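# Move floor cartons onto the shelf at the aisle's end

## Task

Pick up every carton lying on the aisle floor and set it on a shelf at the far end of the aisle. Each carton must rest directly on the shelf (not stacked on another carton), sit level, and not overhang the shelf edge. The robot must not fall over or finish leaning. A carton that stays put only because the robot is holding it does not count.

## Robot and tools

Robot: a Hello Robot Stretch 4, about 1.6 m tall, with one arm. It has an omni-wheel base (rim within 0.23 m of the base origin), a lift on a mast, an arm that telescopes forward, a three-joint wrist (yaw, pitch, roll) and a two-finger gripper. Cameras: head_camera, head_left_camera, head_right_camera, wrist_camera. Loose objects may occasionally get nudged by something else.

Frames: the base frame has its origin on the floor under the base centre, x forward, y left, z up. hand_pose is reported in this frame; it is a point between the open fingertips, and its printed value can be slightly wrong. The odometry frame is the base frame as it was at scene start. base_odometry counts wheel turns only, so slipping shows up as travel. Heading runs from -3.142 to 3.142, positive to the left.

execute_actions(actions, cameras): actions is a list holding one action or none. An empty list just reports state and images. An action may hold "base", "joints" or both, plus optional "pace" and "contact_limits". Alternatively it may hold only {"end_of_arm": "enable_torque"}, which re-powers a wrist or gripper motor that shut itself off.

Base commands are offsets from where the base last reported itself, and an action takes exactly one:
- translate_m: drive straight, forward positive, -2 to 2 m.
- strafe_m: slide sideways, left positive, -2 to 2 m.
- rotate_rad: turn in place, counter-clockwise (left) positive, -3.2 to 3.2 rad.

Joints are absolute targets given by name:
- lift_m: 0 to 1.2 m.
- arm_m: 0 to 0.55 m.
- wrist_yaw_rad: -1.134 to 4.276. 0 points forward, positive turns left, 3.14 is folded back, and above 3.4 the arm may obstruct it.
- wrist_pitch_rad: -1.117 to 4.259. 0 is level, 1.57 points down.
- wrist_roll_rad: -1.117 to 4.259. At 0 the fingers are level; positive turns clockwise as seen from behind.
- gripper_m: -0.038 to 0.141 m, the fingertip gap. Below 0 the tips press together.

A joint target outside its range is clipped to the end and the result reports this. Any other bad value or unknown key rejects the whole call. Each action runs at most 15 s, and its motions start together.

pace: "slow", "default", "fast" or "max". Base speed is 0.1, 0.3, 0.4 or 0.6 m/s and turn rate is 1, 2, 3 or 4 rad/s. When lift_m is above 0.2 these are capped lower, down to 0.3 m/s and 1 rad/s at lift 1.2. contact_limits {"arm_m": x} sets how hard the arm may push, from 0 to 0.75; the default is 0.5. cameras lists the images to return: null or ["all"] returns all, [] returns none.

wait(seconds 0-10): does nothing for that time and then reports. zoom_image(camera, region [x0,y0,x1,y1] in pixels, at most 504x504) magnifies the latest full image from that camera. read_manual gives licence text only. finished_scene(scene 1 or 2) ends the scene irreversibly and reports success; the next scene's task appears in its result. If a call reports a stop, the later moving calls in the same reply are skipped.

Result lines:
- base_status and joint_status: "done"; "off_target" (came to rest short and may still be pushing); "contact_stop_at_<key>" (blocked, the part goes slack, a slack lift can sink, slack wheels can roll); "limit_stop_at_<name>"; "limit_stop_at_tilt" (leaning over 6 degrees, lift, arm and wheels go slack); "limit_stop_at_own_body" (self-collision, more likely with pitch below -0.2 combined with a large roll); "torque_fault" (wrist or gripper motor goes limp until enable_torque is sent).
- on_its_own: what happened that was not commanded. "held at" is the target a joint is holding.
- lidar_m: 12 ranges in 30-degree sectors, the 1st ahead and going counter-clockwise. "-" means nothing seen, or something closer than 0.25 m. It sees from about 0.15 m up to robot height.
- wrist_depth_mm: a 7x7 grid of depths, 100 to 2000 mm.
- turned_by_wheels vs turned_by_imu: a gap over about 0.1 rad means a collision or slip.
- base_tilt: in degrees.
- motor_effort: percent of maximum, with the peak in brackets; readings are noisy and biased. A load in a level gripper shifts the wrist_pitch effort.

Gripping: command gripper_m below the object's width; squeezing harder pulls the object toward the wrist. Neither the gripper reading nor "done" proves you are holding something. Check gripper effort or the images instead. If the fingertips jam on a surface, raise the lift.

Cautions:
- Do not turn or drive with more than 1 kg held and arm_m above 0.2, especially at fast paces, or the robot may tip.
- Avoid sustained pushing with the gripper held high.
- A level gripper carrying more than about 2 kg will torque-fault.
- A joint left out of an action may still be driving toward its old target.
- To unfold at scene start, send lift_m 0.4 with wrist_yaw_rad 0.

- Open the gripper and withdraw before finishing, so that each carton rests by itself.

Each tool is called as a command line: name --argument value for each argument, lists and objects as JSON in quotes; but a table of rows of numbers goes row by row, as --pt "numbers of a row", without its own name.

## Session

execute_actions --actions '[]'

Scene clock: 0.00 s.
base_odometry: x=+0.000 y=+0.000 heading=+0.000 (m, m, rad; odometry frame)
turned_by_wheels: +0.000 (rad since the last result)
turned_by_imu: +0.000 (rad since the last result)
base_tilt: forward=-0.2 right=-0.1 (deg)
lidar_m: 0.72 0.92 1.81 0.80 0.87 1.75 3.01 1.52 1.43 1.21 0.79 0.71
base_status: not commanded
joint_positions: lift_m=+0.274 arm_m=+0.000 wrist_yaw_rad=+3.128 wrist_pitch_rad=-0.009 wrist_roll_rad=-0.009 gripper_m=+0.057
joint_status: not commanded
motor_effort: lift_m=+19 arm_m=+0 wrist_yaw_rad=-2 wrist_pitch_rad=-5 wrist_roll_rad=-1 gripper_m=-5 wheel_0=+0 wheel_1=-1 wheel_2=+0 (%)
hand_pose: x=-0.1164 y=+0.0914 z=+0.4551 quat_wxyz=(+0.007, +0.005, -0.004, +1.000) (m; base frame)
wrist_depth_mm: - 143 271 - - - - / - 116 154 - - - - / - 123 166 - - - - / 143 143 294 - - - - / 1983 - - - - - - / 1205 1499 216 1618 197 1708 1537 / 991 991 1118 - 1078 1118 1160
pictures: head_camera, head_left_camera, head_right_camera, wrist_camera
Images, in order (width x height): head_camera 420x560, head_left_camera 420x672, head_right_camera 420x672, wrist_camera 616x392.

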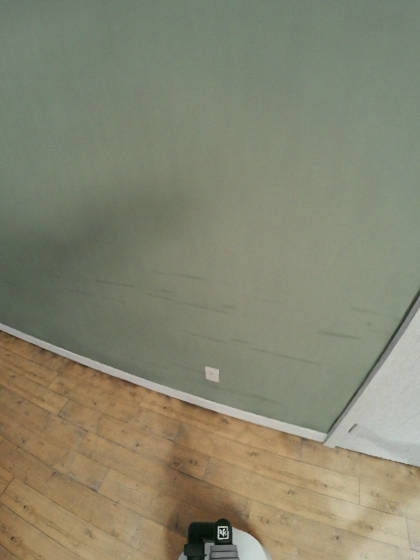

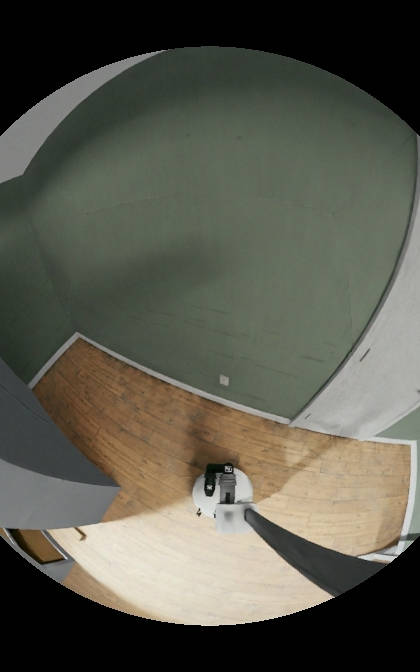

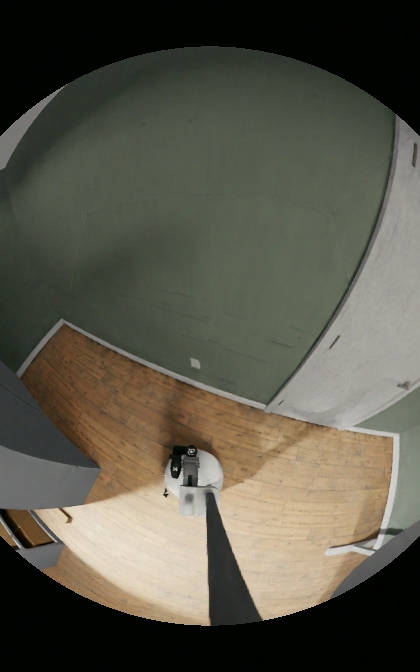

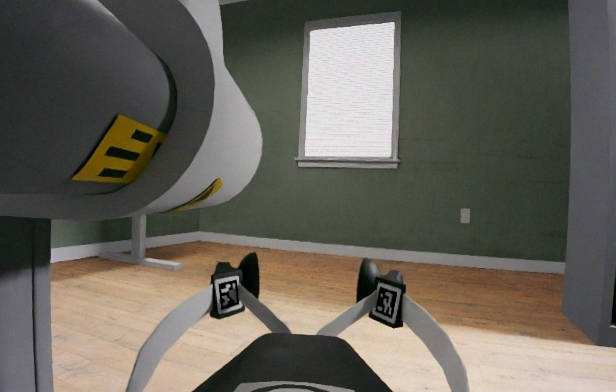

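execute_actions --actions '[{"base":{"rotate_rad":2.2},"joints":{"lift_m":0.4,"wrist_yaw_rad":0}}]'

Scene clock: 4.63 s.
base_odometry: x=+0.000 y=+0.000 heading=+2.200 (m, m, rad; odometry frame)
turned_by_wheels: +2.200 (rad since the last result)
turned_by_imu: +2.208 (rad since the last result)
base_tilt: forward=-0.2 right=-0.1 (deg)
lidar_m: 0.94 2.98 2.09 1.47 1.41 1.08 0.76 0.71 0.73 0.99 1.76 0.79
base_status: done
joint_positions: lift_m=+0.400 arm_m=+0.000 wrist_yaw_rad=+0.001 wrist_pitch_rad=-0.009 wrist_roll_rad=-0.009 gripper_m=+0.057
joint_status: all done
motor_effort: lift_m=+21(23) arm_m=+0(0) wrist_yaw_rad=-4(11) wrist_pitch_rad=-5(5) wrist_roll_rad=-3(1) gripper_m=-9(3) wheel_0=-2(9) wheel_1=-3(9) wheel_2=-1(7) (%)
hand_pose: x=+0.4594 y=-0.0872 z=+0.5807 quat_wxyz=(+1.000, -0.004, -0.005, +0.000) (m; base frame)
wrist_depth_mm: - - 1808 1708 715 554 488 / - - 1921 1618 707 554 492 / - - 1661 1618 715 554 492 / - - 1537 1537 707 549 496 / - - 1708 1756 676 544 500 / 1756 1808 216 1537 198 544 508 / 1255 1229 1366 - 691 508 521
pictures: head_camera, head_left_camera, head_right_camera, wrist_camera
camera_calibration (this result's frames):
wrist_camera: T_world_to_cam=[[0.0164649, -0.999321, 0.0329759, -0.114035], [0.00539485, -0.0328911, -0.999444, 0.629309], [0.99985, 0.0166337, 0.00484963, -0.231239], [0, 0, 0, 1]] pos_world=[0.229687, -0.0894126, 0.633841]
Images, in order (width x height): head_camera 420x560, head_left_camera 420x672, head_right_camera 420x672, wrist_camera 616x392.

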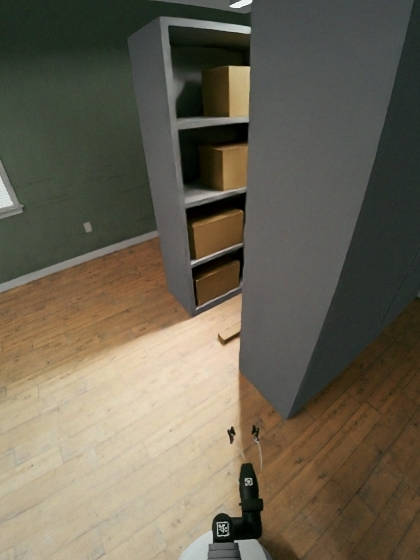

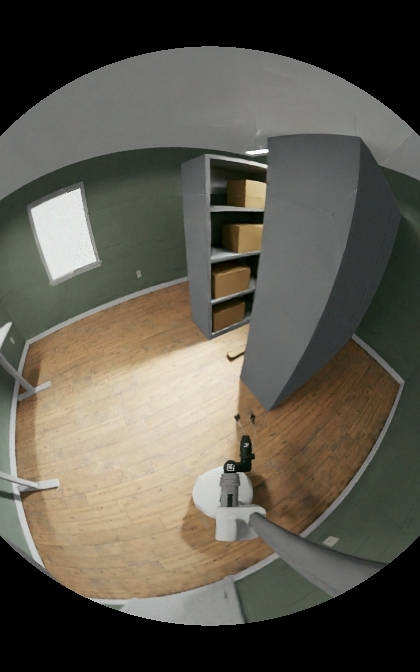

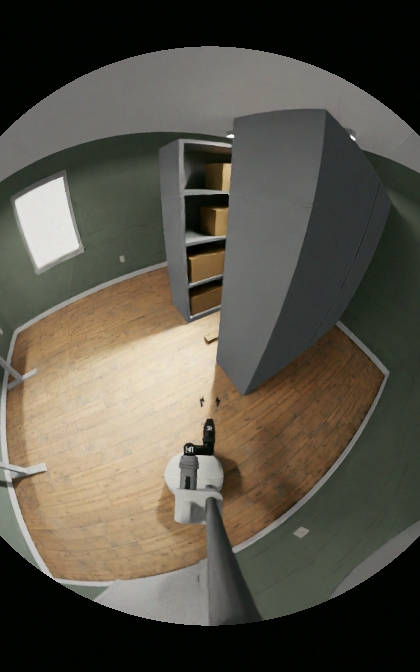

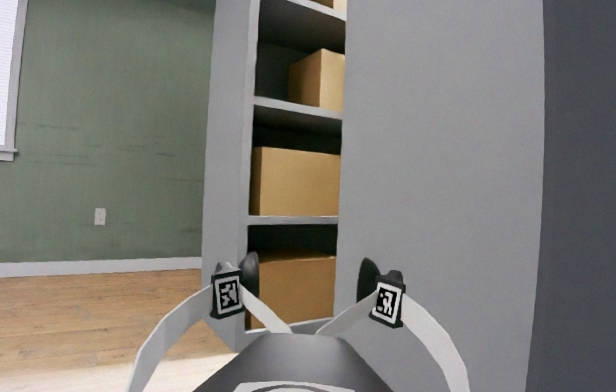

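execute_actions --actions '[{"base":{"rotate_rad":-0.98}}]' --cameras '[]'

execute_actions --actions '[{"base":{"strafe_m":1.15}}]'

Scene clock: 7.10 s.
base_odometry: x=+0.000 y=+0.000 heading=+1.220 (m, m, rad; odometry frame)
turned_by_wheels: -0.980 (rad since the last result)
turned_by_imu: -0.984 (rad since the last result)
base_tilt: forward=-0.2 right=-0.1 (deg)
lidar_m: 1.36 0.78 1.02 2.98 1.99 1.43 2.15 1.00 0.76 0.71 0.75 1.07
base_status: done
joint_positions: lift_m=+0.400 arm_m=+0.000 wrist_yaw_rad=+0.000 wrist_pitch_rad=-0.009 wrist_roll_rad=-0.009 gripper_m=+0.057
joint_status: not commanded
motor_effort: lift_m=+21(22) arm_m=+0(0) wrist_yaw_rad=-1(4) wrist_pitch_rad=-5(5) wrist_roll_rad=-3(4) gripper_m=-7(8) wheel_0=+2(7) wheel_1=+1(10) wheel_2=-1(9) (%)
hand_pose: x=+0.4594 y=-0.0874 z=+0.5808 quat_wxyz=(+1.000, -0.004, -0.005, +0.000) (m; base frame)
wrist_depth_mm: 603 842 1576 - - 1464 976 / 591 866 1661 - - 1464 976 / 609 878 1708 - - 1430 976 / 621 904 1756 - - 1430 976 / 615 904 1576 - - 1397 960 / 615 854 216 - 197 1366 946 / 634 788 1308 - 1366 1160 917
pictures: none
No camera images: the call's "cameras" was empty. Leave "cameras" out to get every camera's image.

Scene clock: 12.27 s.
base_odometry: x=-1.080 y=+0.396 heading=+1.220 (m, m, rad; odometry frame)
turned_by_wheels: +0.000 (rad since the last result)
turned_by_imu: +0.001 (rad since the last result)
base_tilt: forward=-0.3 right=-0.1 (deg)
lidar_m: 1.05 0.76 1.89 1.83 1.87 1.41 1.38 1.42 1.90 1.85 1.00 0.78
base_status: done
joint_positions: lift_m=+0.400 arm_m=+0.000 wrist_yaw_rad=+0.000 wrist_pitch_rad=-0.009 wrist_roll_rad=-0.009 gripper_m=+0.057
joint_status: not commanded
motor_effort: lift_m=+21(21) arm_m=+0(0) wrist_yaw_rad=-1(3) wrist_pitch_rad=-6(5) wrist_roll_rad=-1(2) gripper_m=-6(5) wheel_0=+0(9) wheel_1=+1(11) wheel_2=+0(3) (%)
hand_pose: x=+0.4594 y=-0.0874 z=+0.5808 quat_wxyz=(+1.000, -0.004, -0.005, +0.000) (m; base frame)
wrist_depth_mm: 517 788 1430 - 1397 512 500 / 517 1025 1397 - 1336 517 500 / 521 759 1397 - 1366 512 500 / 517 759 1430 - 1182 508 500 / 517 1308 1430 - 1366 504 500 / 521 831 216 - 197 504 500 / 525 676 1308 - 1060 504 504
pictures: head_camera, head_left_camera, head_right_camera, wrist_camera
camera_calibration (this result's frames):
wrist_camera: T_world_to_cam=[[0.0159576, -0.999329, 0.0329764, -0.113951], [0.00537811, -0.0328944, -0.999444, 0.629373], [0.999858, 0.0161261, 0.00484958, -0.231243], [0, 0, 0, 1]] pos_world=[0.229644, -0.0894424, 0.633902]
Images, in order (width x height): head_camera 420x560, head_left_camera 420x672, head_right_camera 420x672, wrist_camera 616x392.

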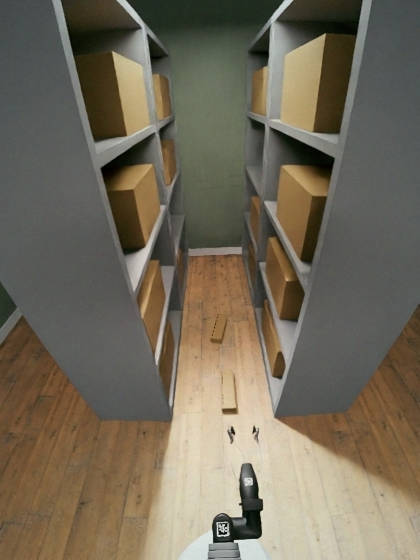

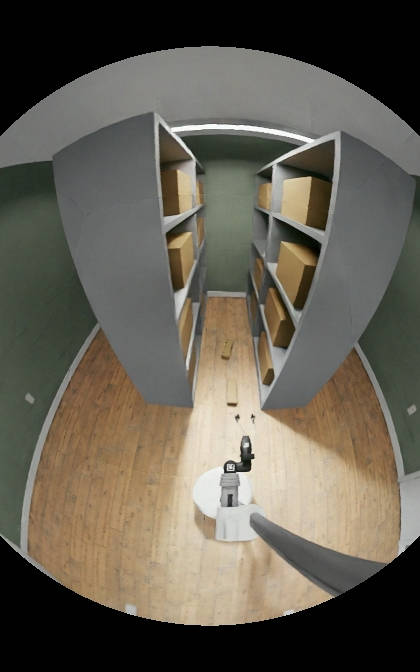

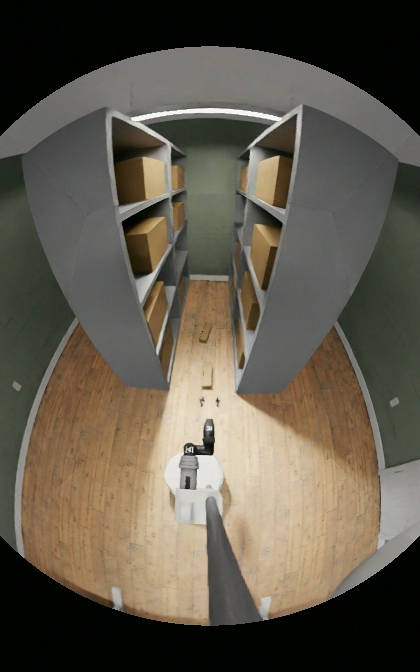

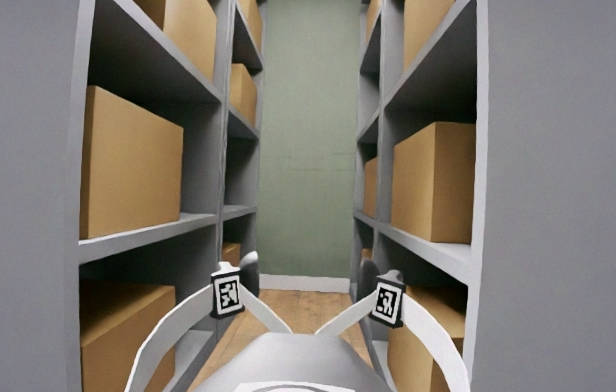

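execute_actions --actions '[{"base":{"translate_m":0.2},"joints":{"lift_m":0.1,"wrist_pitch_rad":0.6,"gripper_m":0.135,"arm_m":0.1}}]' --cameras '["head_camera","wrist_camera"]'

Scene clock: 16.20 s.
base_odometry: x=-1.011 y=+0.583 heading=+1.220 (m, m, rad; odometry frame)
turned_by_wheels: +0.000 (rad since the last result)
turned_by_imu: +0.000 (rad since the last result)
base_tilt: forward=-0.2 right=-0.1 (deg)
lidar_m: 1.04 0.59 0.76 1.83 1.89 1.60 2.35 1.62 1.91 1.87 0.73 0.60
base_status: done
joint_positions: lift_m=+0.100 arm_m=+0.099 wrist_yaw_rad=+0.000 wrist_pitch_rad=+0.602 wrist_roll_rad=-0.009 gripper_m=+0.135
joint_status: all done
motor_effort: lift_m=+16(19) arm_m=+6(7) wrist_yaw_rad=-1(2) wrist_pitch_rad=-3(5) wrist_roll_rad=-1(3) gripper_m=-1(7) wheel_0=+2(7) wheel_1=+2(4) wheel_2=+1(9) (%)
hand_pose: x=+0.5076 y=-0.0874 z=+0.1151 quat_wxyz=(+0.955, -0.004, +0.296, +0.001) (m; base frame)
wrist_depth_mm: 508 891 1138 1366 1160 569 397 / 504 699 866 809 866 564 413 / 488 609 627 535 634 525 436 / 462 488 492 418 500 477 387 / 394 402 392 342 413 415 362 / 332 327 325 347 330 329 336 / 296 291 304 - 309 300 307
pictures: head_camera, wrist_camera
camera_calibration (this result's frames):
wrist_camera: T_world_to_cam=[[0.0317988, -0.999334, 0.0179133, -0.105727], [-0.56897, -0.0328338, -0.821703, 0.434828], [0.821743, 0.0159371, -0.569635, -0.12063], [0, 0, 0, 1]] pos_world=[0.349893, -0.0894569, 0.290479]
Images, in order (width x height): head_camera 420x560, wrist_camera 616x392.

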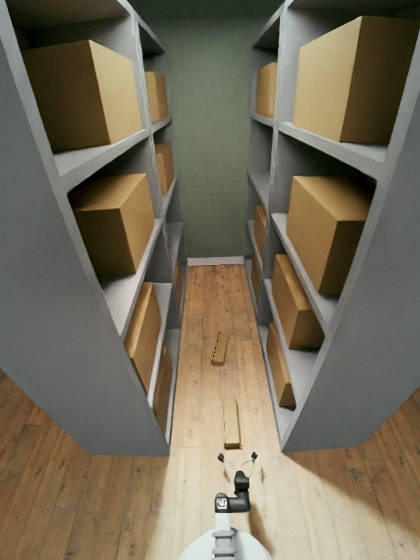

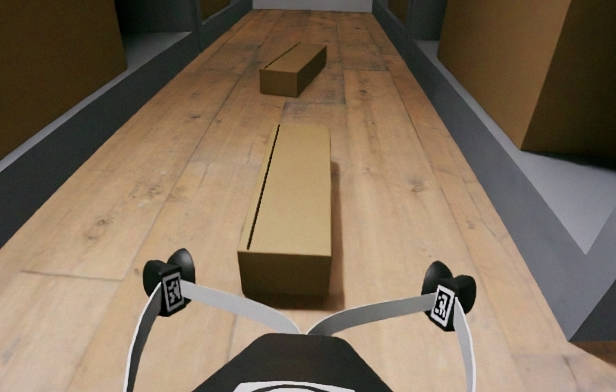

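execute_actions --actions '[{"joints":{"arm_m":0.32,"wrist_yaw_rad":0.04}}]' --cameras '[]'

execute_actions --actions '[{"joints":{"lift_m":0.017}}]' --cameras '["head_camera","wrist_camera"]'

Scene clock: 18.60 s.
base_odometry: x=-1.011 y=+0.583 heading=+1.220 (m, m, rad; odometry frame)
turned_by_wheels: +0.000 (rad since the last result)
turned_by_imu: +0.000 (rad since the last result)
base_tilt: forward=-0.2 right=-0.1 (deg)
lidar_m: 1.04 0.55 0.76 1.83 1.88 1.62 2.33 1.61 1.91 1.88 0.74 0.59
base_status: not commanded
joint_positions: lift_m=+0.100 arm_m=+0.319 wrist_yaw_rad=+0.040 wrist_pitch_rad=+0.602 wrist_roll_rad=-0.009 gripper_m=+0.135
joint_status: all done
motor_effort: lift_m=+16(17) arm_m=+7(6) wrist_yaw_rad=-2(3) wrist_pitch_rad=-4(4) wrist_roll_rad=-2(2) gripper_m=+2(1) wheel_0=+2(2) wheel_1=+2(2) wheel_2=+1(1) (%)
hand_pose: x=+0.7308 y=-0.0778 z=+0.1151 quat_wxyz=(+0.955, -0.010, +0.296, +0.020) (m; base frame)
wrist_depth_mm: 640 809 1098 1336 1308 750 436 / 469 691 854 759 878 654 433 / 462 585 621 603 634 580 418 / 442 484 492 500 496 488 394 / 394 399 402 327 410 413 384 / 332 327 283 278 327 327 345 / 294 291 296 - 309 298 306
pictures: none
No camera images: the call's "cameras" was empty. Leave "cameras" out to get every camera's image.

Scene clock: 19.93 s.
base_odometry: x=-1.011 y=+0.583 heading=+1.220 (m, m, rad; odometry frame)
turned_by_wheels: +0.000 (rad since the last result)
turned_by_imu: +0.000 (rad since the last result)
base_tilt: forward=-0.3 right=-0.1 (deg)
lidar_m: 1.05 0.58 0.76 1.84 1.88 1.61 2.34 1.63 1.92 1.87 0.73 0.60
base_status: not commanded
joint_positions: lift_m=+0.018 arm_m=+0.319 wrist_yaw_rad=+0.040 wrist_pitch_rad=+0.592 wrist_roll_rad=-0.007 gripper_m=+0.135
joint_status: all done
on_its_own: wrist_pitch_rad is at rest, and its effort (+24) is outside its rest range (-23 to +23)
motor_effort: lift_m=+11(16) arm_m=+7(7) wrist_yaw_rad=-2(1) wrist_pitch_rad=+24(24) wrist_roll_rad=-7(7) gripper_m=+0(3) wheel_0=+2(2) wheel_1=+2(2) wheel_2=+1(1) (%)
hand_pose: x=+0.7324 y=-0.0778 z=+0.0348 quat_wxyz=(+0.956, -0.009, +0.292, +0.020) (m; base frame)
wrist_depth_mm: 517 741 976 1078 1060 723 436 / 449 597 661 574 676 597 430 / 436 466 469 473 480 484 387 / 357 362 349 259 373 375 362 / 291 296 224 212 304 304 306 / 245 236 178 179 241 241 255 / 217 213 161 - 227 220 -
pictures: head_camera, wrist_camera
camera_calibration (this result's frames):
wrist_camera: T_world_to_cam=[[0.0706062, -0.997367, 0.0165655, -0.129988], [-0.559495, -0.0533459, -0.827115, 0.488718], [0.825821, 0.0491312, -0.561788, -0.351941], [0, 0, 0, 1]] pos_world=[0.573253, -0.0862837, 0.208663]
Images, in order (width x height): head_camera 420x560, wrist_camera 616x392.

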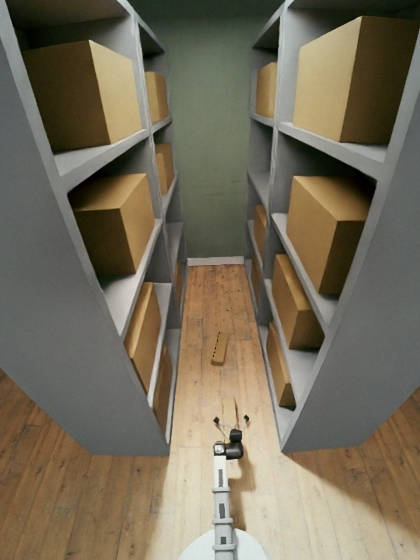

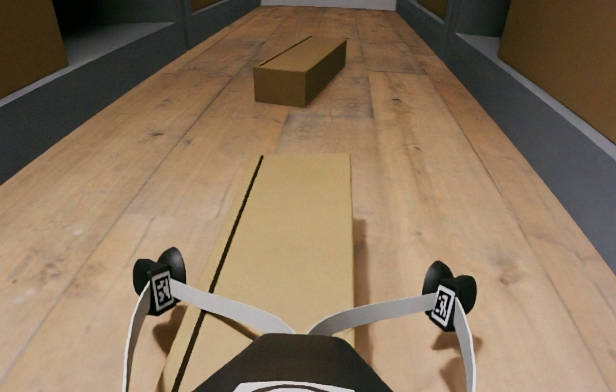

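execute_actions --actions '[{"base":{"strafe_m":0.027},"joints":{"lift_m":0.15,"wrist_yaw_rad":0.0}}]' --cameras '[]'

execute_actions --actions '[{"joints":{"wrist_pitch_rad":0.85,"arm_m":0.37}}]' --cameras '[]'

execute_actions --actions '[{"joints":{"lift_m":0.07}}]' --cameras '["wrist_camera"]'

Scene clock: 22.63 s.
base_odometry: x=-1.036 y=+0.593 heading=+1.220 (m, m, rad; odometry frame)
turned_by_wheels: +0.000 (rad since the last result)
turned_by_imu: +0.000 (rad since the last result)
base_tilt: forward=-0.2 right=-0.1 (deg)
lidar_m: 0.93 0.57 0.74 1.80 1.88 1.60 2.34 1.63 1.95 1.89 0.72 0.61
base_status: done
joint_positions: lift_m=+0.150 arm_m=+0.319 wrist_yaw_rad=+0.001 wrist_pitch_rad=+0.602 wrist_roll_rad=-0.009 gripper_m=+0.135
joint_status: all done
motor_effort: lift_m=+22(23) arm_m=+7(7) wrist_yaw_rad=-3(8) wrist_pitch_rad=-3(25) wrist_roll_rad=-4(9) gripper_m=-1(0) wheel_0=+1(9) wheel_1=+1(7) wheel_2=+1(2) (%)
hand_pose: x=+0.7276 y=-0.0873 z=+0.1647 quat_wxyz=(+0.955, -0.004, +0.296, +0.002) (m; base frame)
wrist_depth_mm: 621 809 1205 1576 1366 759 442 / 462 778 946 1008 991 707 442 / 473 647 732 668 741 591 433 / 452 564 574 574 585 539 421 / 436 469 477 480 484 484 402 / 387 384 379 336 384 382 392 / 345 342 353 - 351 349 359
pictures: none
No camera images: the call's "cameras" was empty. Leave "cameras" out to get every camera's image.

Scene clock: 23.63 s.
base_odometry: x=-1.036 y=+0.593 heading=+1.220 (m, m, rad; odometry frame)
turned_by_wheels: +0.000 (rad since the last result)
turned_by_imu: +0.000 (rad since the last result)
base_tilt: forward=-0.2 right=-0.1 (deg)
lidar_m: 0.91 0.56 0.74 1.81 1.88 1.62 2.33 1.64 1.95 1.89 0.74 0.59
base_status: not commanded
joint_positions: lift_m=+0.150 arm_m=+0.369 wrist_yaw_rad=+0.000 wrist_pitch_rad=+0.851 wrist_roll_rad=-0.009 gripper_m=+0.135
joint_status: all done
motor_effort: lift_m=+22(22) arm_m=+7(7) wrist_yaw_rad=-1(3) wrist_pitch_rad=-2(3) wrist_roll_rad=-4(1) gripper_m=-2(2) wheel_0=+1(1) wheel_1=+1(1) wheel_2=+1(1) (%)
hand_pose: x=+0.7299 y=-0.0874 z=+0.1110 quat_wxyz=(+0.911, -0.004, +0.413, +0.002) (m; base frame)
wrist_depth_mm: 496 615 668 580 676 597 445 / 439 544 554 544 564 549 421 / 445 473 477 477 477 480 407 / 404 413 413 340 415 418 392 / 359 364 366 300 362 370 362 / 322 317 315 270 277 315 327 / 296 293 301 - 297 297 301
pictures: none
No camera images: the call's "cameras" was empty. Leave "cameras" out to get every camera's image.

Scene clock: 24.93 s.
base_odometry: x=-1.036 y=+0.593 heading=+1.220 (m, m, rad; odometry frame)
turned_by_wheels: +0.000 (rad since the last result)
turned_by_imu: +0.000 (rad since the last result)
base_tilt: forward=-0.2 right=-0.1 (deg)
lidar_m: 0.93 0.57 0.76 1.80 1.87 1.62 2.34 1.62 1.95 1.90 0.73 0.61
base_status: not commanded
joint_positions: lift_m=+0.070 arm_m=+0.369 wrist_yaw_rad=+0.000 wrist_pitch_rad=+0.851 wrist_roll_rad=-0.009 gripper_m=+0.135
joint_status: all done
motor_effort: lift_m=+16(21) arm_m=+7(7) wrist_yaw_rad=-3(2) wrist_pitch_rad=-2(2) wrist_roll_rad=-4(4) gripper_m=-2(1) wheel_0=+0(1) wheel_1=+1(1) wheel_2=+1(1) (%)
hand_pose: x=+0.7298 y=-0.0874 z=+0.0315 quat_wxyz=(+0.911, -0.004, +0.413, +0.002) (m; base frame)
wrist_depth_mm: 442 500 496 492 508 508 413 / 407 421 415 421 424 430 413 / 357 355 357 271 349 362 366 / 307 309 309 236 296 314 315 / 271 273 270 210 220 276 276 / 241 237 200 187 192 236 246 / 221 220 222 - 177 222 -
pictures: wrist_camera
camera_calibration (this result's frames):
wrist_camera: T_world_to_cam=[[0.0353568, -0.99933, 0.0094056, -0.11358], [-0.754289, -0.0328587, -0.655719, 0.622572], [0.655589, 0.0160896, -0.754946, -0.223801], [0, 0, 0, 1]] pos_world=[0.620337, -0.0894466, 0.240343]
Images, in order (width x height): wrist_camera 616x392.

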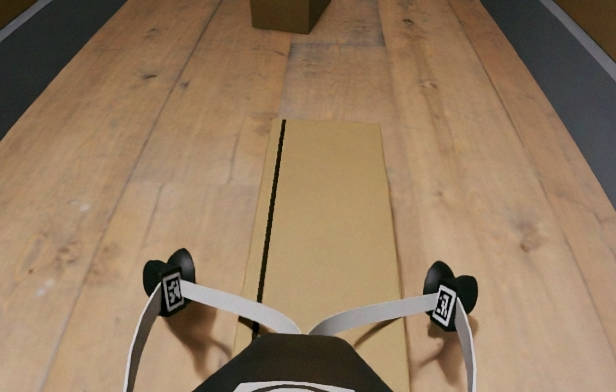

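execute_actions --actions '[{"joints":{"gripper_m":0.04}}]' --cameras '["wrist_camera"]'

execute_actions --actions '[{"joints":{"lift_m":0.62,"arm_m":0.1}}]' --cameras '["head_camera","wrist_camera"]'

Scene clock: 27.03 s.
base_odometry: x=-1.036 y=+0.593 heading=+1.220 (m, m, rad; odometry frame)
turned_by_wheels: +0.000 (rad since the last result)
turned_by_imu: +0.000 (rad since the last result)
base_tilt: forward=-0.3 right=-0.1 (deg)
lidar_m: 0.94 0.56 0.75 1.80 1.88 1.62 2.34 1.61 1.97 1.90 0.75 0.61
base_status: not commanded
joint_positions: lift_m=+0.070 arm_m=+0.369 wrist_yaw_rad=+0.000 wrist_pitch_rad=+0.852 wrist_roll_rad=-0.009 gripper_m=+0.041
joint_status: all done
motor_effort: lift_m=+16(16) arm_m=+7(7) wrist_yaw_rad=-2(3) wrist_pitch_rad=-3(3) wrist_roll_rad=-2(5) gripper_m=-26(25) wheel_0=+1(1) wheel_1=+1(1) wheel_2=+1(1) (%)
hand_pose: x=+0.7298 y=-0.0874 z=+0.0315 quat_wxyz=(+0.911, -0.004, +0.413, +0.002) (m; base frame)
wrist_depth_mm: 439 500 496 488 508 504 415 / 410 418 418 418 421 427 413 / 355 355 355 251 345 362 364 / 306 309 300 221 304 312 315 / 271 273 212 198 264 276 276 / 241 237 183 179 182 246 245 / 221 219 216 - 218 221 -
pictures: wrist_camera
camera_calibration (this result's frames):
wrist_camera: T_world_to_cam=[[0.0353515, -0.999331, 0.00939826, -0.113576], [-0.754422, -0.0328531, -0.655567, 0.622608], [0.655437, 0.0160851, -0.755078, -0.223689], [0, 0, 0, 1]] pos_world=[0.620338, -0.0894471, 0.240326]
Images, in order (width x height): wrist_camera 616x392.

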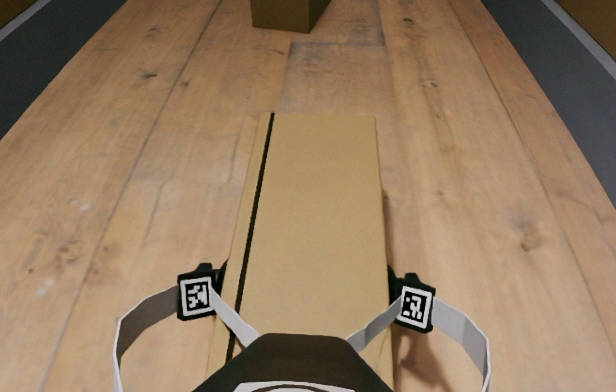

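Scene clock: 30.13 s.
base_odometry: x=-1.036 y=+0.593 heading=+1.220 (m, m, rad; odometry frame)
turned_by_wheels: +0.000 (rad since the last result)
turned_by_imu: +0.000 (rad since the last result)
base_tilt: forward=-0.2 right=-0.1 (deg)
lidar_m: 0.51 0.55 0.76 1.80 1.89 1.62 2.33 1.63 1.96 1.89 0.72 0.62
base_status: not commanded
joint_positions: lift_m=+0.620 arm_m=+0.101 wrist_yaw_rad=+0.000 wrist_pitch_rad=+0.852 wrist_roll_rad=-0.009 gripper_m=+0.041
joint_status: all done
motor_effort: lift_m=+22(23) arm_m=-7(7) wrist_yaw_rad=-2(3) wrist_pitch_rad=-5(5) wrist_roll_rad=-3(5) gripper_m=-27(28) wheel_0=+1(1) wheel_1=+1(1) wheel_2=+1(1) (%)
hand_pose: x=+0.4620 y=-0.0874 z=+0.5808 quat_wxyz=(+0.911, -0.004, +0.413, +0.002) (m; base frame)
wrist_depth_mm: 469 1042 1205 1661 1430 591 477 / 452 798 1229 1397 1281 768 466 / 621 707 1138 251 1025 699 410 / 569 707 976 221 946 668 621 / 488 715 211 198 809 759 397 / 521 621 183 179 182 508 433 / 715 723 723 - 723 621 574
pictures: head_camera, wrist_camera
camera_calibration (this result's frames):
wrist_camera: T_world_to_cam=[[0.0351975, -0.999336, 0.00937748, -0.10922], [-0.75482, -0.0327328, -0.655115, 0.780673], [0.654987, 0.0159801, -0.755471, 0.367064], [0, 0, 0, 1]] pos_world=[0.352689, -0.08946, 0.789761]
Images, in order (width x height): head_camera 420x560, wrist_camera 616x392.

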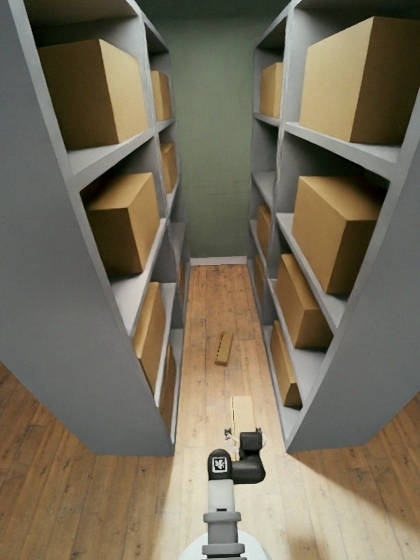

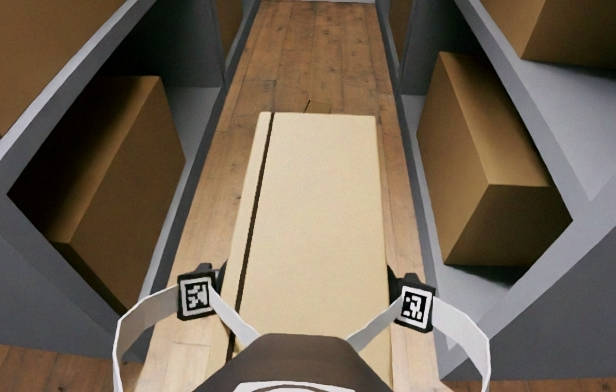

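execute_actions --actions '[{"base":{"strafe_m":-0.04}}]' --cameras '[]'

execute_actions --actions '[{"base":{"translate_m":0.8}}]'

Scene clock: 31.33 s.
base_odometry: x=-0.999 y=+0.579 heading=+1.220 (m, m, rad; odometry frame)
turned_by_wheels: +0.000 (rad since the last result)
turned_by_imu: +0.000 (rad since the last result)
base_tilt: forward=-0.3 right=-0.1 (deg)
lidar_m: 0.48 0.58 0.76 1.83 1.88 1.61 2.34 1.64 1.91 1.84 0.72 0.60
base_status: done
joint_positions: lift_m=+0.620 arm_m=+0.101 wrist_yaw_rad=+0.000 wrist_pitch_rad=+0.852 wrist_roll_rad=-0.009 gripper_m=+0.041
joint_status: not commanded
motor_effort: lift_m=+22(22) arm_m=-7(7) wrist_yaw_rad=-1(0) wrist_pitch_rad=-4(4) wrist_roll_rad=-5(3) gripper_m=-23(26) wheel_0=+1(8) wheel_1=-2(9) wheel_2=+0(0) (%)
hand_pose: x=+0.4620 y=-0.0874 z=+0.5808 quat_wxyz=(+0.911, -0.004, +0.413, +0.002) (m; base frame)
wrist_depth_mm: 517 1078 1397 1708 1138 544 477 / 496 1182 1308 1366 1205 500 466 / 668 778 1138 251 891 654 392 / 585 788 1008 221 866 640 349 / 539 798 211 198 759 732 355 / 559 699 183 179 182 459 433 / 715 715 715 - 699 580 564
pictures: none
No camera images: the call's "cameras" was empty. Leave "cameras" out to get every camera's image.

Scene clock: 35.50 s.
base_odometry: x=-0.724 y=+1.330 heading=+1.220 (m, m, rad; odometry frame)
turned_by_wheels: +0.000 (rad since the last result)
turned_by_imu: -0.003 (rad since the last result)
base_tilt: forward=-0.3 right=-0.1 (deg)
lidar_m: 0.49 0.39 0.26 0.25 0.29 3.28 2.76 3.29 0.31 0.29 0.30 0.44
base_status: done
joint_positions: lift_m=+0.620 arm_m=+0.101 wrist_yaw_rad=+0.000 wrist_pitch_rad=+0.852 wrist_roll_rad=-0.009 gripper_m=+0.041
joint_status: not commanded
motor_effort: lift_m=+22(22) arm_m=-7(6) wrist_yaw_rad=-3(3) wrist_pitch_rad=-4(5) wrist_roll_rad=-4(1) gripper_m=-25(29) wheel_0=+2(7) wheel_1=+1(9) wheel_2=+0(9) (%)
hand_pose: x=+0.4620 y=-0.0874 z=+0.5809 quat_wxyz=(+0.911, -0.004, +0.413, +0.002) (m; base frame)
wrist_depth_mm: 535 1205 1255 1255 1205 544 410 / 492 809 1308 1366 1281 512 359 / 621 759 1138 251 917 654 359 / 508 768 991 221 891 508 357 / 559 778 211 198 778 521 466 / 699 699 182 179 182 580 609 / 661 715 723 - 691 668 676
pictures: head_camera, head_left_camera, head_right_camera, wrist_camera
camera_calibration (this result's frames):
wrist_camera: T_world_to_cam=[[0.0351967, -0.999336, 0.0093801, -0.109221], [-0.754769, -0.0327327, -0.655173, 0.780693], [0.655046, 0.0159801, -0.75542, 0.367037], [0, 0, 0, 1]] pos_world=[0.352662, -0.08946, 0.789781]
Images, in order (width x height): head_camera 420x560, head_left_camera 420x672, head_right_camera 420x672, wrist_camera 616x392.

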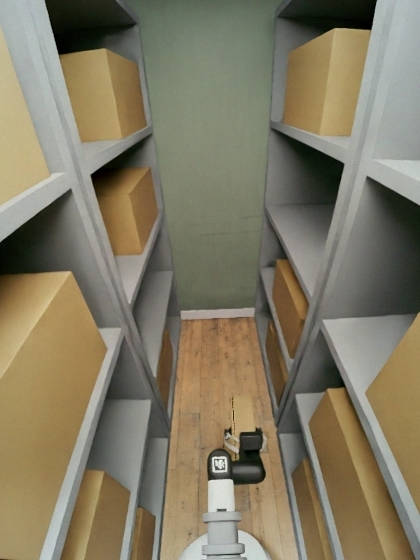

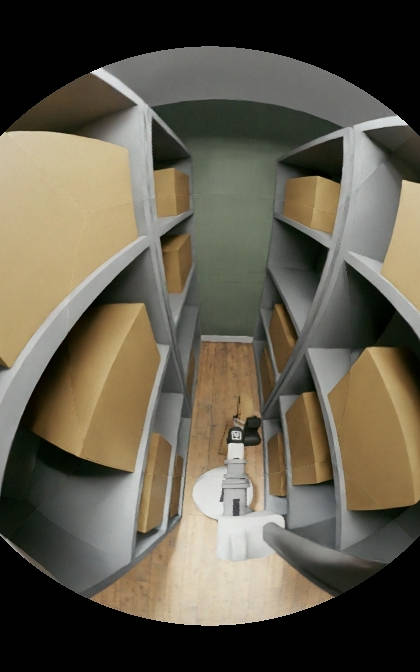

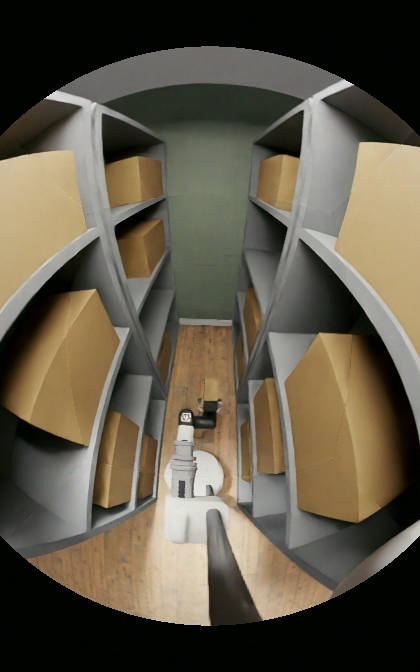

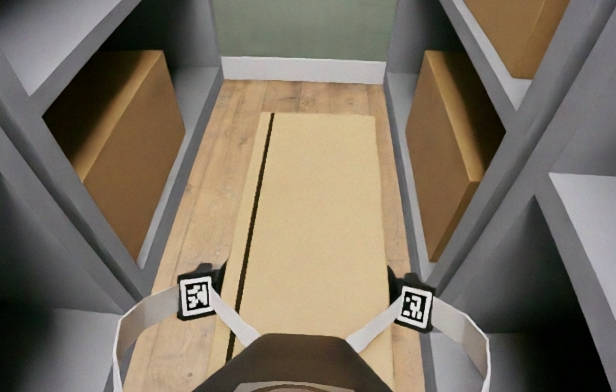

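execute_actions --actions '[{"base":{"translate_m":0.08},"joints":{"arm_m":0.55,"lift_m":0.64,"wrist_yaw_rad":0.5},"pace":"default"}]' --cameras '["head_camera","wrist_camera","head_left_camera"]'

Scene clock: 39.63 s.
base_odometry: x=-0.697 y=+1.406 heading=+1.221 (m, m, rad; odometry frame)
turned_by_wheels: +0.000 (rad since the last result)
turned_by_imu: +0.000 (rad since the last result)
base_tilt: forward=-0.2 right=-0.1 (deg)
lidar_m: 0.77 0.37 0.28 0.25 0.28 0.41 3.28 0.45 0.32 0.29 0.31 0.42
base_status: done
joint_positions: lift_m=+0.640 arm_m=+0.549 wrist_yaw_rad=+0.500 wrist_pitch_rad=+0.852 wrist_roll_rad=-0.009 gripper_m=+0.041
joint_status: all done
motor_effort: lift_m=+22(23) arm_m=+7(7) wrist_yaw_rad=-2(3) wrist_pitch_rad=-4(5) wrist_roll_rad=-2(4) gripper_m=-25(25) wheel_0=+2(6) wheel_1=+2(10) wheel_2=+1(9) (%)
hand_pose: x=+0.9283 y=+0.0144 z=+0.6009 quat_wxyz=(+0.882, -0.106, +0.399, +0.227) (m; base frame)
wrist_depth_mm: 574 585 580 640 707 615 559 / 488 480 517 854 788 676 603 / 407 421 1060 250 842 750 668 / 362 585 615 221 946 842 741 / 504 539 211 198 904 917 820 / 473 496 183 179 182 842 759 / 445 597 707 - 741 750 691
pictures: head_camera, head_left_camera, wrist_camera
camera_calibration (this result's frames):
wrist_camera: T_world_to_cam=[[0.510146, -0.860036, 0.00945498, -0.467021], [-0.646431, -0.390648, -0.655378, 1.0538], [0.567343, 0.328227, -0.755241, 0.151901], [0, 0, 0, 1]] pos_world=[0.833281, -0.0398475, 0.809777]
Images, in order (width x height): head_camera 420x560, head_left_camera 420x672, wrist_camera 616x392.

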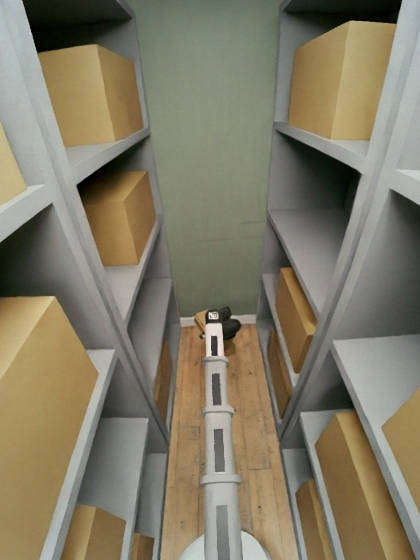

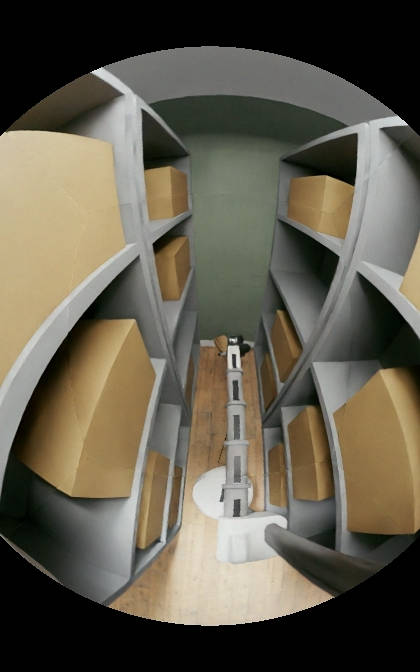

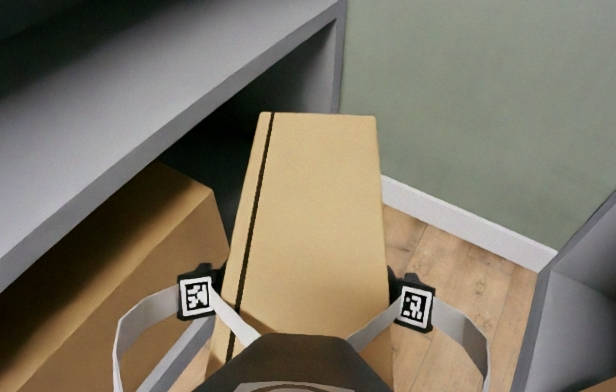

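execute_actions --actions '[{"base":{"rotate_rad":0.3},"joints":{"wrist_yaw_rad":1.1},"pace":"slow"}]' --cameras '["head_camera","wrist_camera","head_left_camera"]'

Scene clock: 41.60 s.
base_odometry: x=-0.697 y=+1.406 heading=+1.520 (m, m, rad; odometry frame)
turned_by_wheels: +0.299 (rad since the last result)
turned_by_imu: +0.301 (rad since the last result)
base_tilt: forward=-0.2 right=-0.1 (deg)
lidar_m: 0.49 0.29 0.25 0.26 0.32 2.45 2.87 0.34 0.28 0.28 0.37 0.71
base_status: done
joint_positions: lift_m=+0.640 arm_m=+0.549 wrist_yaw_rad=+1.100 wrist_pitch_rad=+0.852 wrist_roll_rad=-0.009 gripper_m=+0.041
joint_status: all done
motor_effort: lift_m=+22(23) arm_m=+7(6) wrist_yaw_rad=-1(5) wrist_pitch_rad=-4(4) wrist_roll_rad=-6(3) gripper_m=-25(29) wheel_0=-3(9) wheel_1=-4(7) wheel_2=-1(9) (%)
hand_pose: x=+0.8838 y=+0.1296 z=+0.6009 quat_wxyz=(+0.775, -0.219, +0.350, +0.477) (m; base frame)
wrist_depth_mm: 263 415 449 466 477 492 508 / 253 413 480 484 484 496 500 / 250 387 410 251 402 413 415 / 245 347 347 221 349 359 359 / 239 314 212 198 303 319 315 / 231 274 183 179 182 282 282 / 231 254 249 - 250 253 258
pictures: head_camera, head_left_camera, wrist_camera
camera_calibration (this result's frames):
wrist_camera: T_world_to_cam=[[0.906514, -0.422069, 0.00945113, -0.752286], [-0.313197, -0.687354, -0.655327, 0.813955], [0.28309, 0.591103, -0.755287, 0.356494], [0, 0, 0, 1]] pos_world=[0.835966, 0.0312332, 0.809771]
Images, in order (width x height): head_camera 420x560, head_left_camera 420x672, wrist_camera 616x392.

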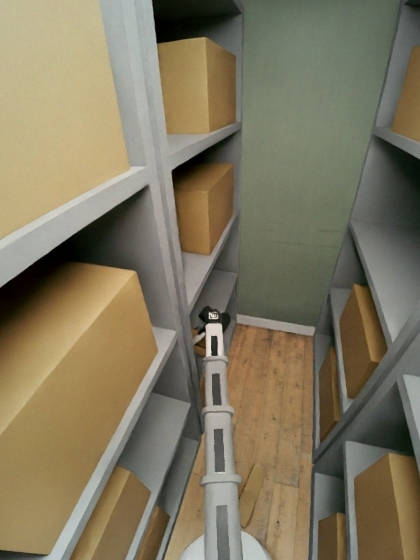

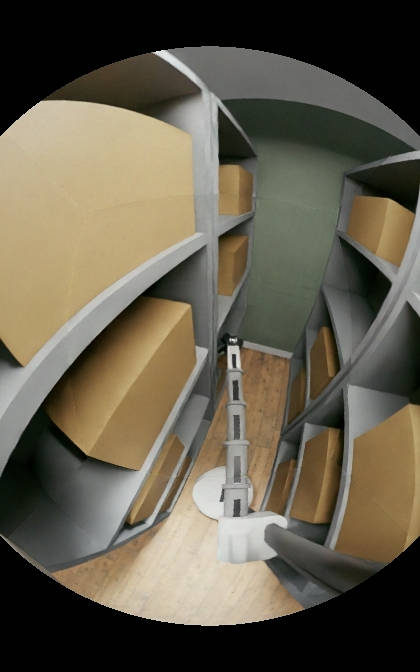

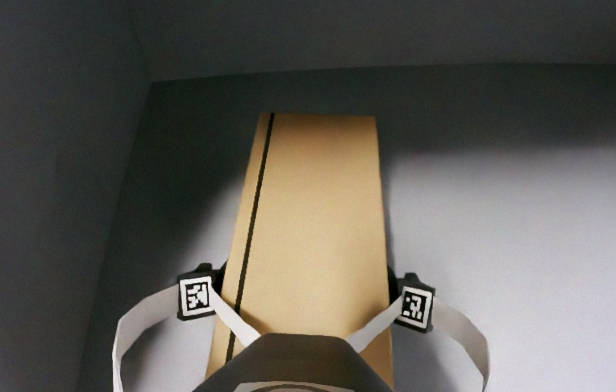

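execute_actions --actions '[{"base":{"rotate_rad":0.04},"joints":{"wrist_yaw_rad":1.15,"lift_m":0.612},"pace":"slow"}]' --cameras '["head_camera","wrist_camera"]'

Scene clock: 43.27 s.
base_odometry: x=-0.697 y=+1.406 heading=+1.560 (m, m, rad; odometry frame)
turned_by_wheels: +0.040 (rad since the last result)
turned_by_imu: +0.040 (rad since the last result)
base_tilt: forward=-0.2 right=-0.1 (deg)
lidar_m: 0.47 0.29 0.27 0.26 0.33 2.46 2.85 0.33 0.29 0.30 0.37 0.75
base_status: done
joint_positions: lift_m=+0.612 arm_m=+0.549 wrist_yaw_rad=+1.150 wrist_pitch_rad=+0.852 wrist_roll_rad=-0.009 gripper_m=+0.041
joint_status: all done
motor_effort: lift_m=+16(22) arm_m=+7(6) wrist_yaw_rad=-1(4) wrist_pitch_rad=-4(4) wrist_roll_rad=-4(1) gripper_m=-27(30) wheel_0=-2(6) wheel_1=-3(6) wheel_2=+0(6) (%)
hand_pose: x=+0.8771 y=+0.1377 z=+0.5734 quat_wxyz=(+0.763, -0.228, +0.345, +0.497) (m; base frame)
wrist_depth_mm: 205 301 421 427 427 427 433 / 200 303 433 433 439 442 449 / 201 306 368 250 359 373 377 / 202 304 312 221 314 324 325 / 200 276 212 198 272 285 283 / 197 242 183 179 182 255 253 / 199 227 224 - 225 228 -
pictures: head_camera, wrist_camera
camera_calibration (this result's frames):
wrist_camera: T_world_to_cam=[[0.926497, -0.376185, 0.00945037, -0.766409], [-0.278419, -0.702175, -0.655311, 0.770904], [0.253154, 0.604513, -0.7553, 0.357289], [0, 0, 0, 1]] pos_world=[0.834261, 0.0370124, 0.782285]
Images, in order (width x height): head_camera 420x560, wrist_camera 616x392.

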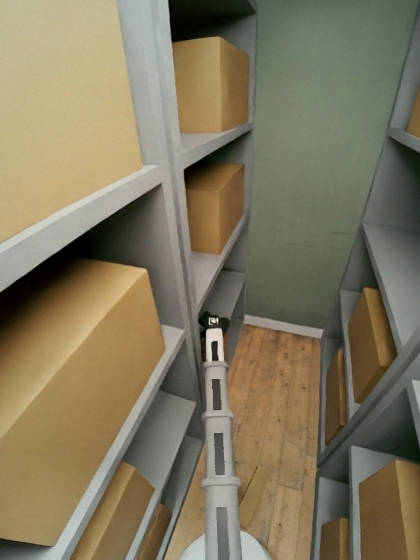

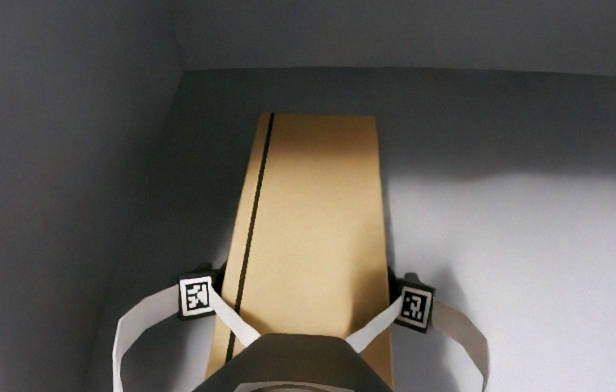

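execute_actions --actions '[{"joints":{"lift_m":0.604},"pace":"slow"}]' --cameras '[]'

execute_actions --actions '[{"joints":{"gripper_m":0.115}}]' --cameras '[]'

execute_actions --actions '[{"joints":{"lift_m":0.665}}]' --cameras '["wrist_camera"]'

Scene clock: 44.27 s.
base_odometry: x=-0.697 y=+1.406 heading=+1.560 (m, m, rad; odometry frame)
turned_by_wheels: +0.000 (rad since the last result)
turned_by_imu: +0.000 (rad since the last result)
base_tilt: forward=-0.2 right=-0.1 (deg)
lidar_m: 0.48 0.27 0.25 0.26 0.34 2.44 2.84 0.34 0.29 0.27 0.35 0.78
base_status: not commanded
joint_positions: lift_m=+0.604 arm_m=+0.549 wrist_yaw_rad=+1.150 wrist_pitch_rad=+0.852 wrist_roll_rad=-0.009 gripper_m=+0.041
joint_status: all done
motor_effort: lift_m=+16(16) arm_m=+6(6) wrist_yaw_rad=+0(1) wrist_pitch_rad=-4(4) wrist_roll_rad=-3(2) gripper_m=-27(28) wheel_0=-2(2) wheel_1=-2(2) wheel_2=+0(0) (%)
hand_pose: x=+0.8771 y=+0.1377 z=+0.5654 quat_wxyz=(+0.763, -0.228, +0.345, +0.497) (m; base frame)
wrist_depth_mm: 205 301 421 424 427 427 433 / 201 306 418 421 421 430 433 / 202 304 355 251 349 359 364 / 202 294 301 221 303 312 314 / 200 266 211 198 264 274 276 / 196 238 183 178 182 246 245 / 199 220 216 - 217 220 -
pictures: none
No camera images: the call's "cameras" was empty. Leave "cameras" out to get every camera's image.

Scene clock: 45.90 s.
base_odometry: x=-0.697 y=+1.406 heading=+1.560 (m, m, rad; odometry frame)
turned_by_wheels: +0.000 (rad since the last result)
turned_by_imu: +0.000 (rad since the last result)
base_tilt: forward=-0.3 right=-0.1 (deg)
lidar_m: 0.48 0.27 0.25 0.25 0.32 2.45 2.85 0.33 0.29 0.30 0.38 0.75
base_status: not commanded
joint_positions: lift_m=+0.604 arm_m=+0.549 wrist_yaw_rad=+1.150 wrist_pitch_rad=+0.851 wrist_roll_rad=-0.009 gripper_m=+0.115
joint_status: all done
motor_effort: lift_m=+17(16) arm_m=+6(7) wrist_yaw_rad=-2(2) wrist_pitch_rad=-1(4) wrist_roll_rad=-3(3) gripper_m=-2(25) wheel_0=-2(3) wheel_1=-3(2) wheel_2=+0(0) (%)
hand_pose: x=+0.8772 y=+0.1378 z=+0.5655 quat_wxyz=(+0.763, -0.228, +0.344, +0.497) (m; base frame)
wrist_depth_mm: 205 301 421 427 427 430 433 / 201 304 421 421 424 427 436 / 202 304 357 271 349 362 364 / 202 294 310 236 306 312 314 / 200 267 264 210 226 276 276 / 196 239 195 187 192 246 246 / 200 220 216 - 218 222 -
pictures: none
No camera images: the call's "cameras" was empty. Leave "cameras" out to get every camera's image.

Scene clock: 47.10 s.
base_odometry: x=-0.697 y=+1.406 heading=+1.560 (m, m, rad; odometry frame)
turned_by_wheels: +0.000 (rad since the last result)
turned_by_imu: +0.000 (rad since the last result)
base_tilt: forward=-0.3 right=-0.1 (deg)
lidar_m: 0.46 0.28 0.25 0.26 0.33 2.42 2.85 0.33 0.26 0.29 0.38 0.76
base_status: not commanded
joint_positions: lift_m=+0.665 arm_m=+0.549 wrist_yaw_rad=+1.150 wrist_pitch_rad=+0.851 wrist_roll_rad=-0.009 gripper_m=+0.115
joint_status: all done
motor_effort: lift_m=+22(24) arm_m=+6(6) wrist_yaw_rad=-2(2) wrist_pitch_rad=-3(3) wrist_roll_rad=-2(4) gripper_m=-1(3) wheel_0=-2(3) wheel_1=-2(2) wheel_2=+0(0) (%)
hand_pose: x=+0.8772 y=+0.1378 z=+0.6260 quat_wxyz=(+0.763, -0.228, +0.344, +0.497) (m; base frame)
wrist_depth_mm: 205 301 421 427 427 427 433 / 201 304 469 477 477 480 480 / 202 304 445 452 449 455 459 / 202 304 392 317 392 394 394 / 200 300 345 279 347 345 347 / 197 271 262 252 241 309 307 / 199 268 283 - 279 278 281
pictures: wrist_camera
camera_calibration (this result's frames):
wrist_camera: T_world_to_cam=[[0.926494, -0.376189, 0.00947038, -0.766924], [-0.278267, -0.701835, -0.65574, 0.805557], [0.253329, 0.604904, -0.754927, 0.396497], [0, 0, 0, 1]] pos_world=[0.834266, 0.0370166, 0.834825]
Images, in order (width x height): wrist_camera 616x392.

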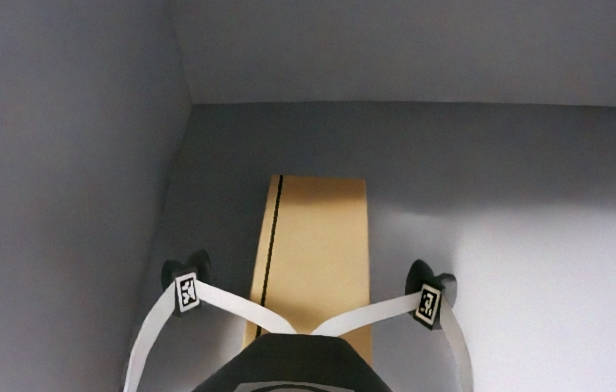

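execute_actions --actions '[{"base":{"rotate_rad":-0.27},"joints":{"wrist_yaw_rad":1.42,"gripper_m":0.0,"arm_m":0.515},"pace":"slow"}]' --cameras '["head_camera","wrist_camera"]'

Scene clock: 51.87 s.
base_odometry: x=-0.697 y=+1.406 heading=+1.290 (m, m, rad; odometry frame)
turned_by_wheels: -0.270 (rad since the last result)
turned_by_imu: -0.271 (rad since the last result)
base_tilt: forward=-0.2 right=-0.1 (deg)
lidar_m: 0.82 0.36 0.27 0.25 0.28 0.42 3.26 0.42 0.31 0.28 0.32 0.49
base_status: done
joint_positions: lift_m=+0.665 arm_m=+0.516 wrist_yaw_rad=+1.419 wrist_pitch_rad=+0.851 wrist_roll_rad=-0.009 gripper_m=+0.000
joint_status: all done
motor_effort: lift_m=+22(22) arm_m=-7(7) wrist_yaw_rad=+0(0) wrist_pitch_rad=-2(3) wrist_roll_rad=-2(2) gripper_m=-7(12) wheel_0=+3(9) wheel_1=+2(4) wheel_2=+2(7) (%)
hand_pose: x=+0.8022 y=+0.1747 z=+0.6260 quat_wxyz=(+0.690, -0.272, +0.311, +0.595) (m; base frame)
wrist_depth_mm: 219 320 597 603 615 615 621 / 213 324 530 427 535 539 549 / 215 325 449 362 452 455 459 / 243 324 379 317 394 394 394 / 301 320 329 293 345 347 351 / 741 387 189 196 349 512 778 / 707 585 535 - 580 691 707
pictures: head_camera, wrist_camera
camera_calibration (this result's frames):
wrist_camera: T_world_to_cam=[[0.993234, -0.11574, 0.00946548, -0.782597], [-0.0812293, -0.750696, -0.655635, 0.661018], [0.082989, 0.650431, -0.755019, 0.521868], [0, 0, 0, 1]] pos_world=[0.787687, 0.066207, 0.834814]
Images, in order (width x height): head_camera 420x560, wrist_camera 616x392.

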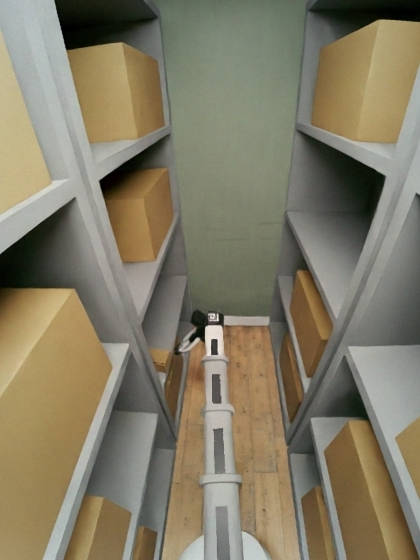

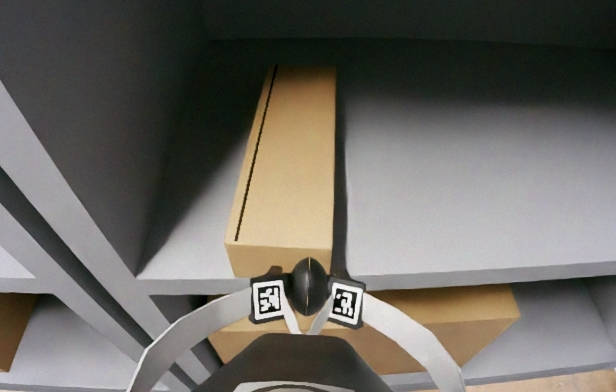

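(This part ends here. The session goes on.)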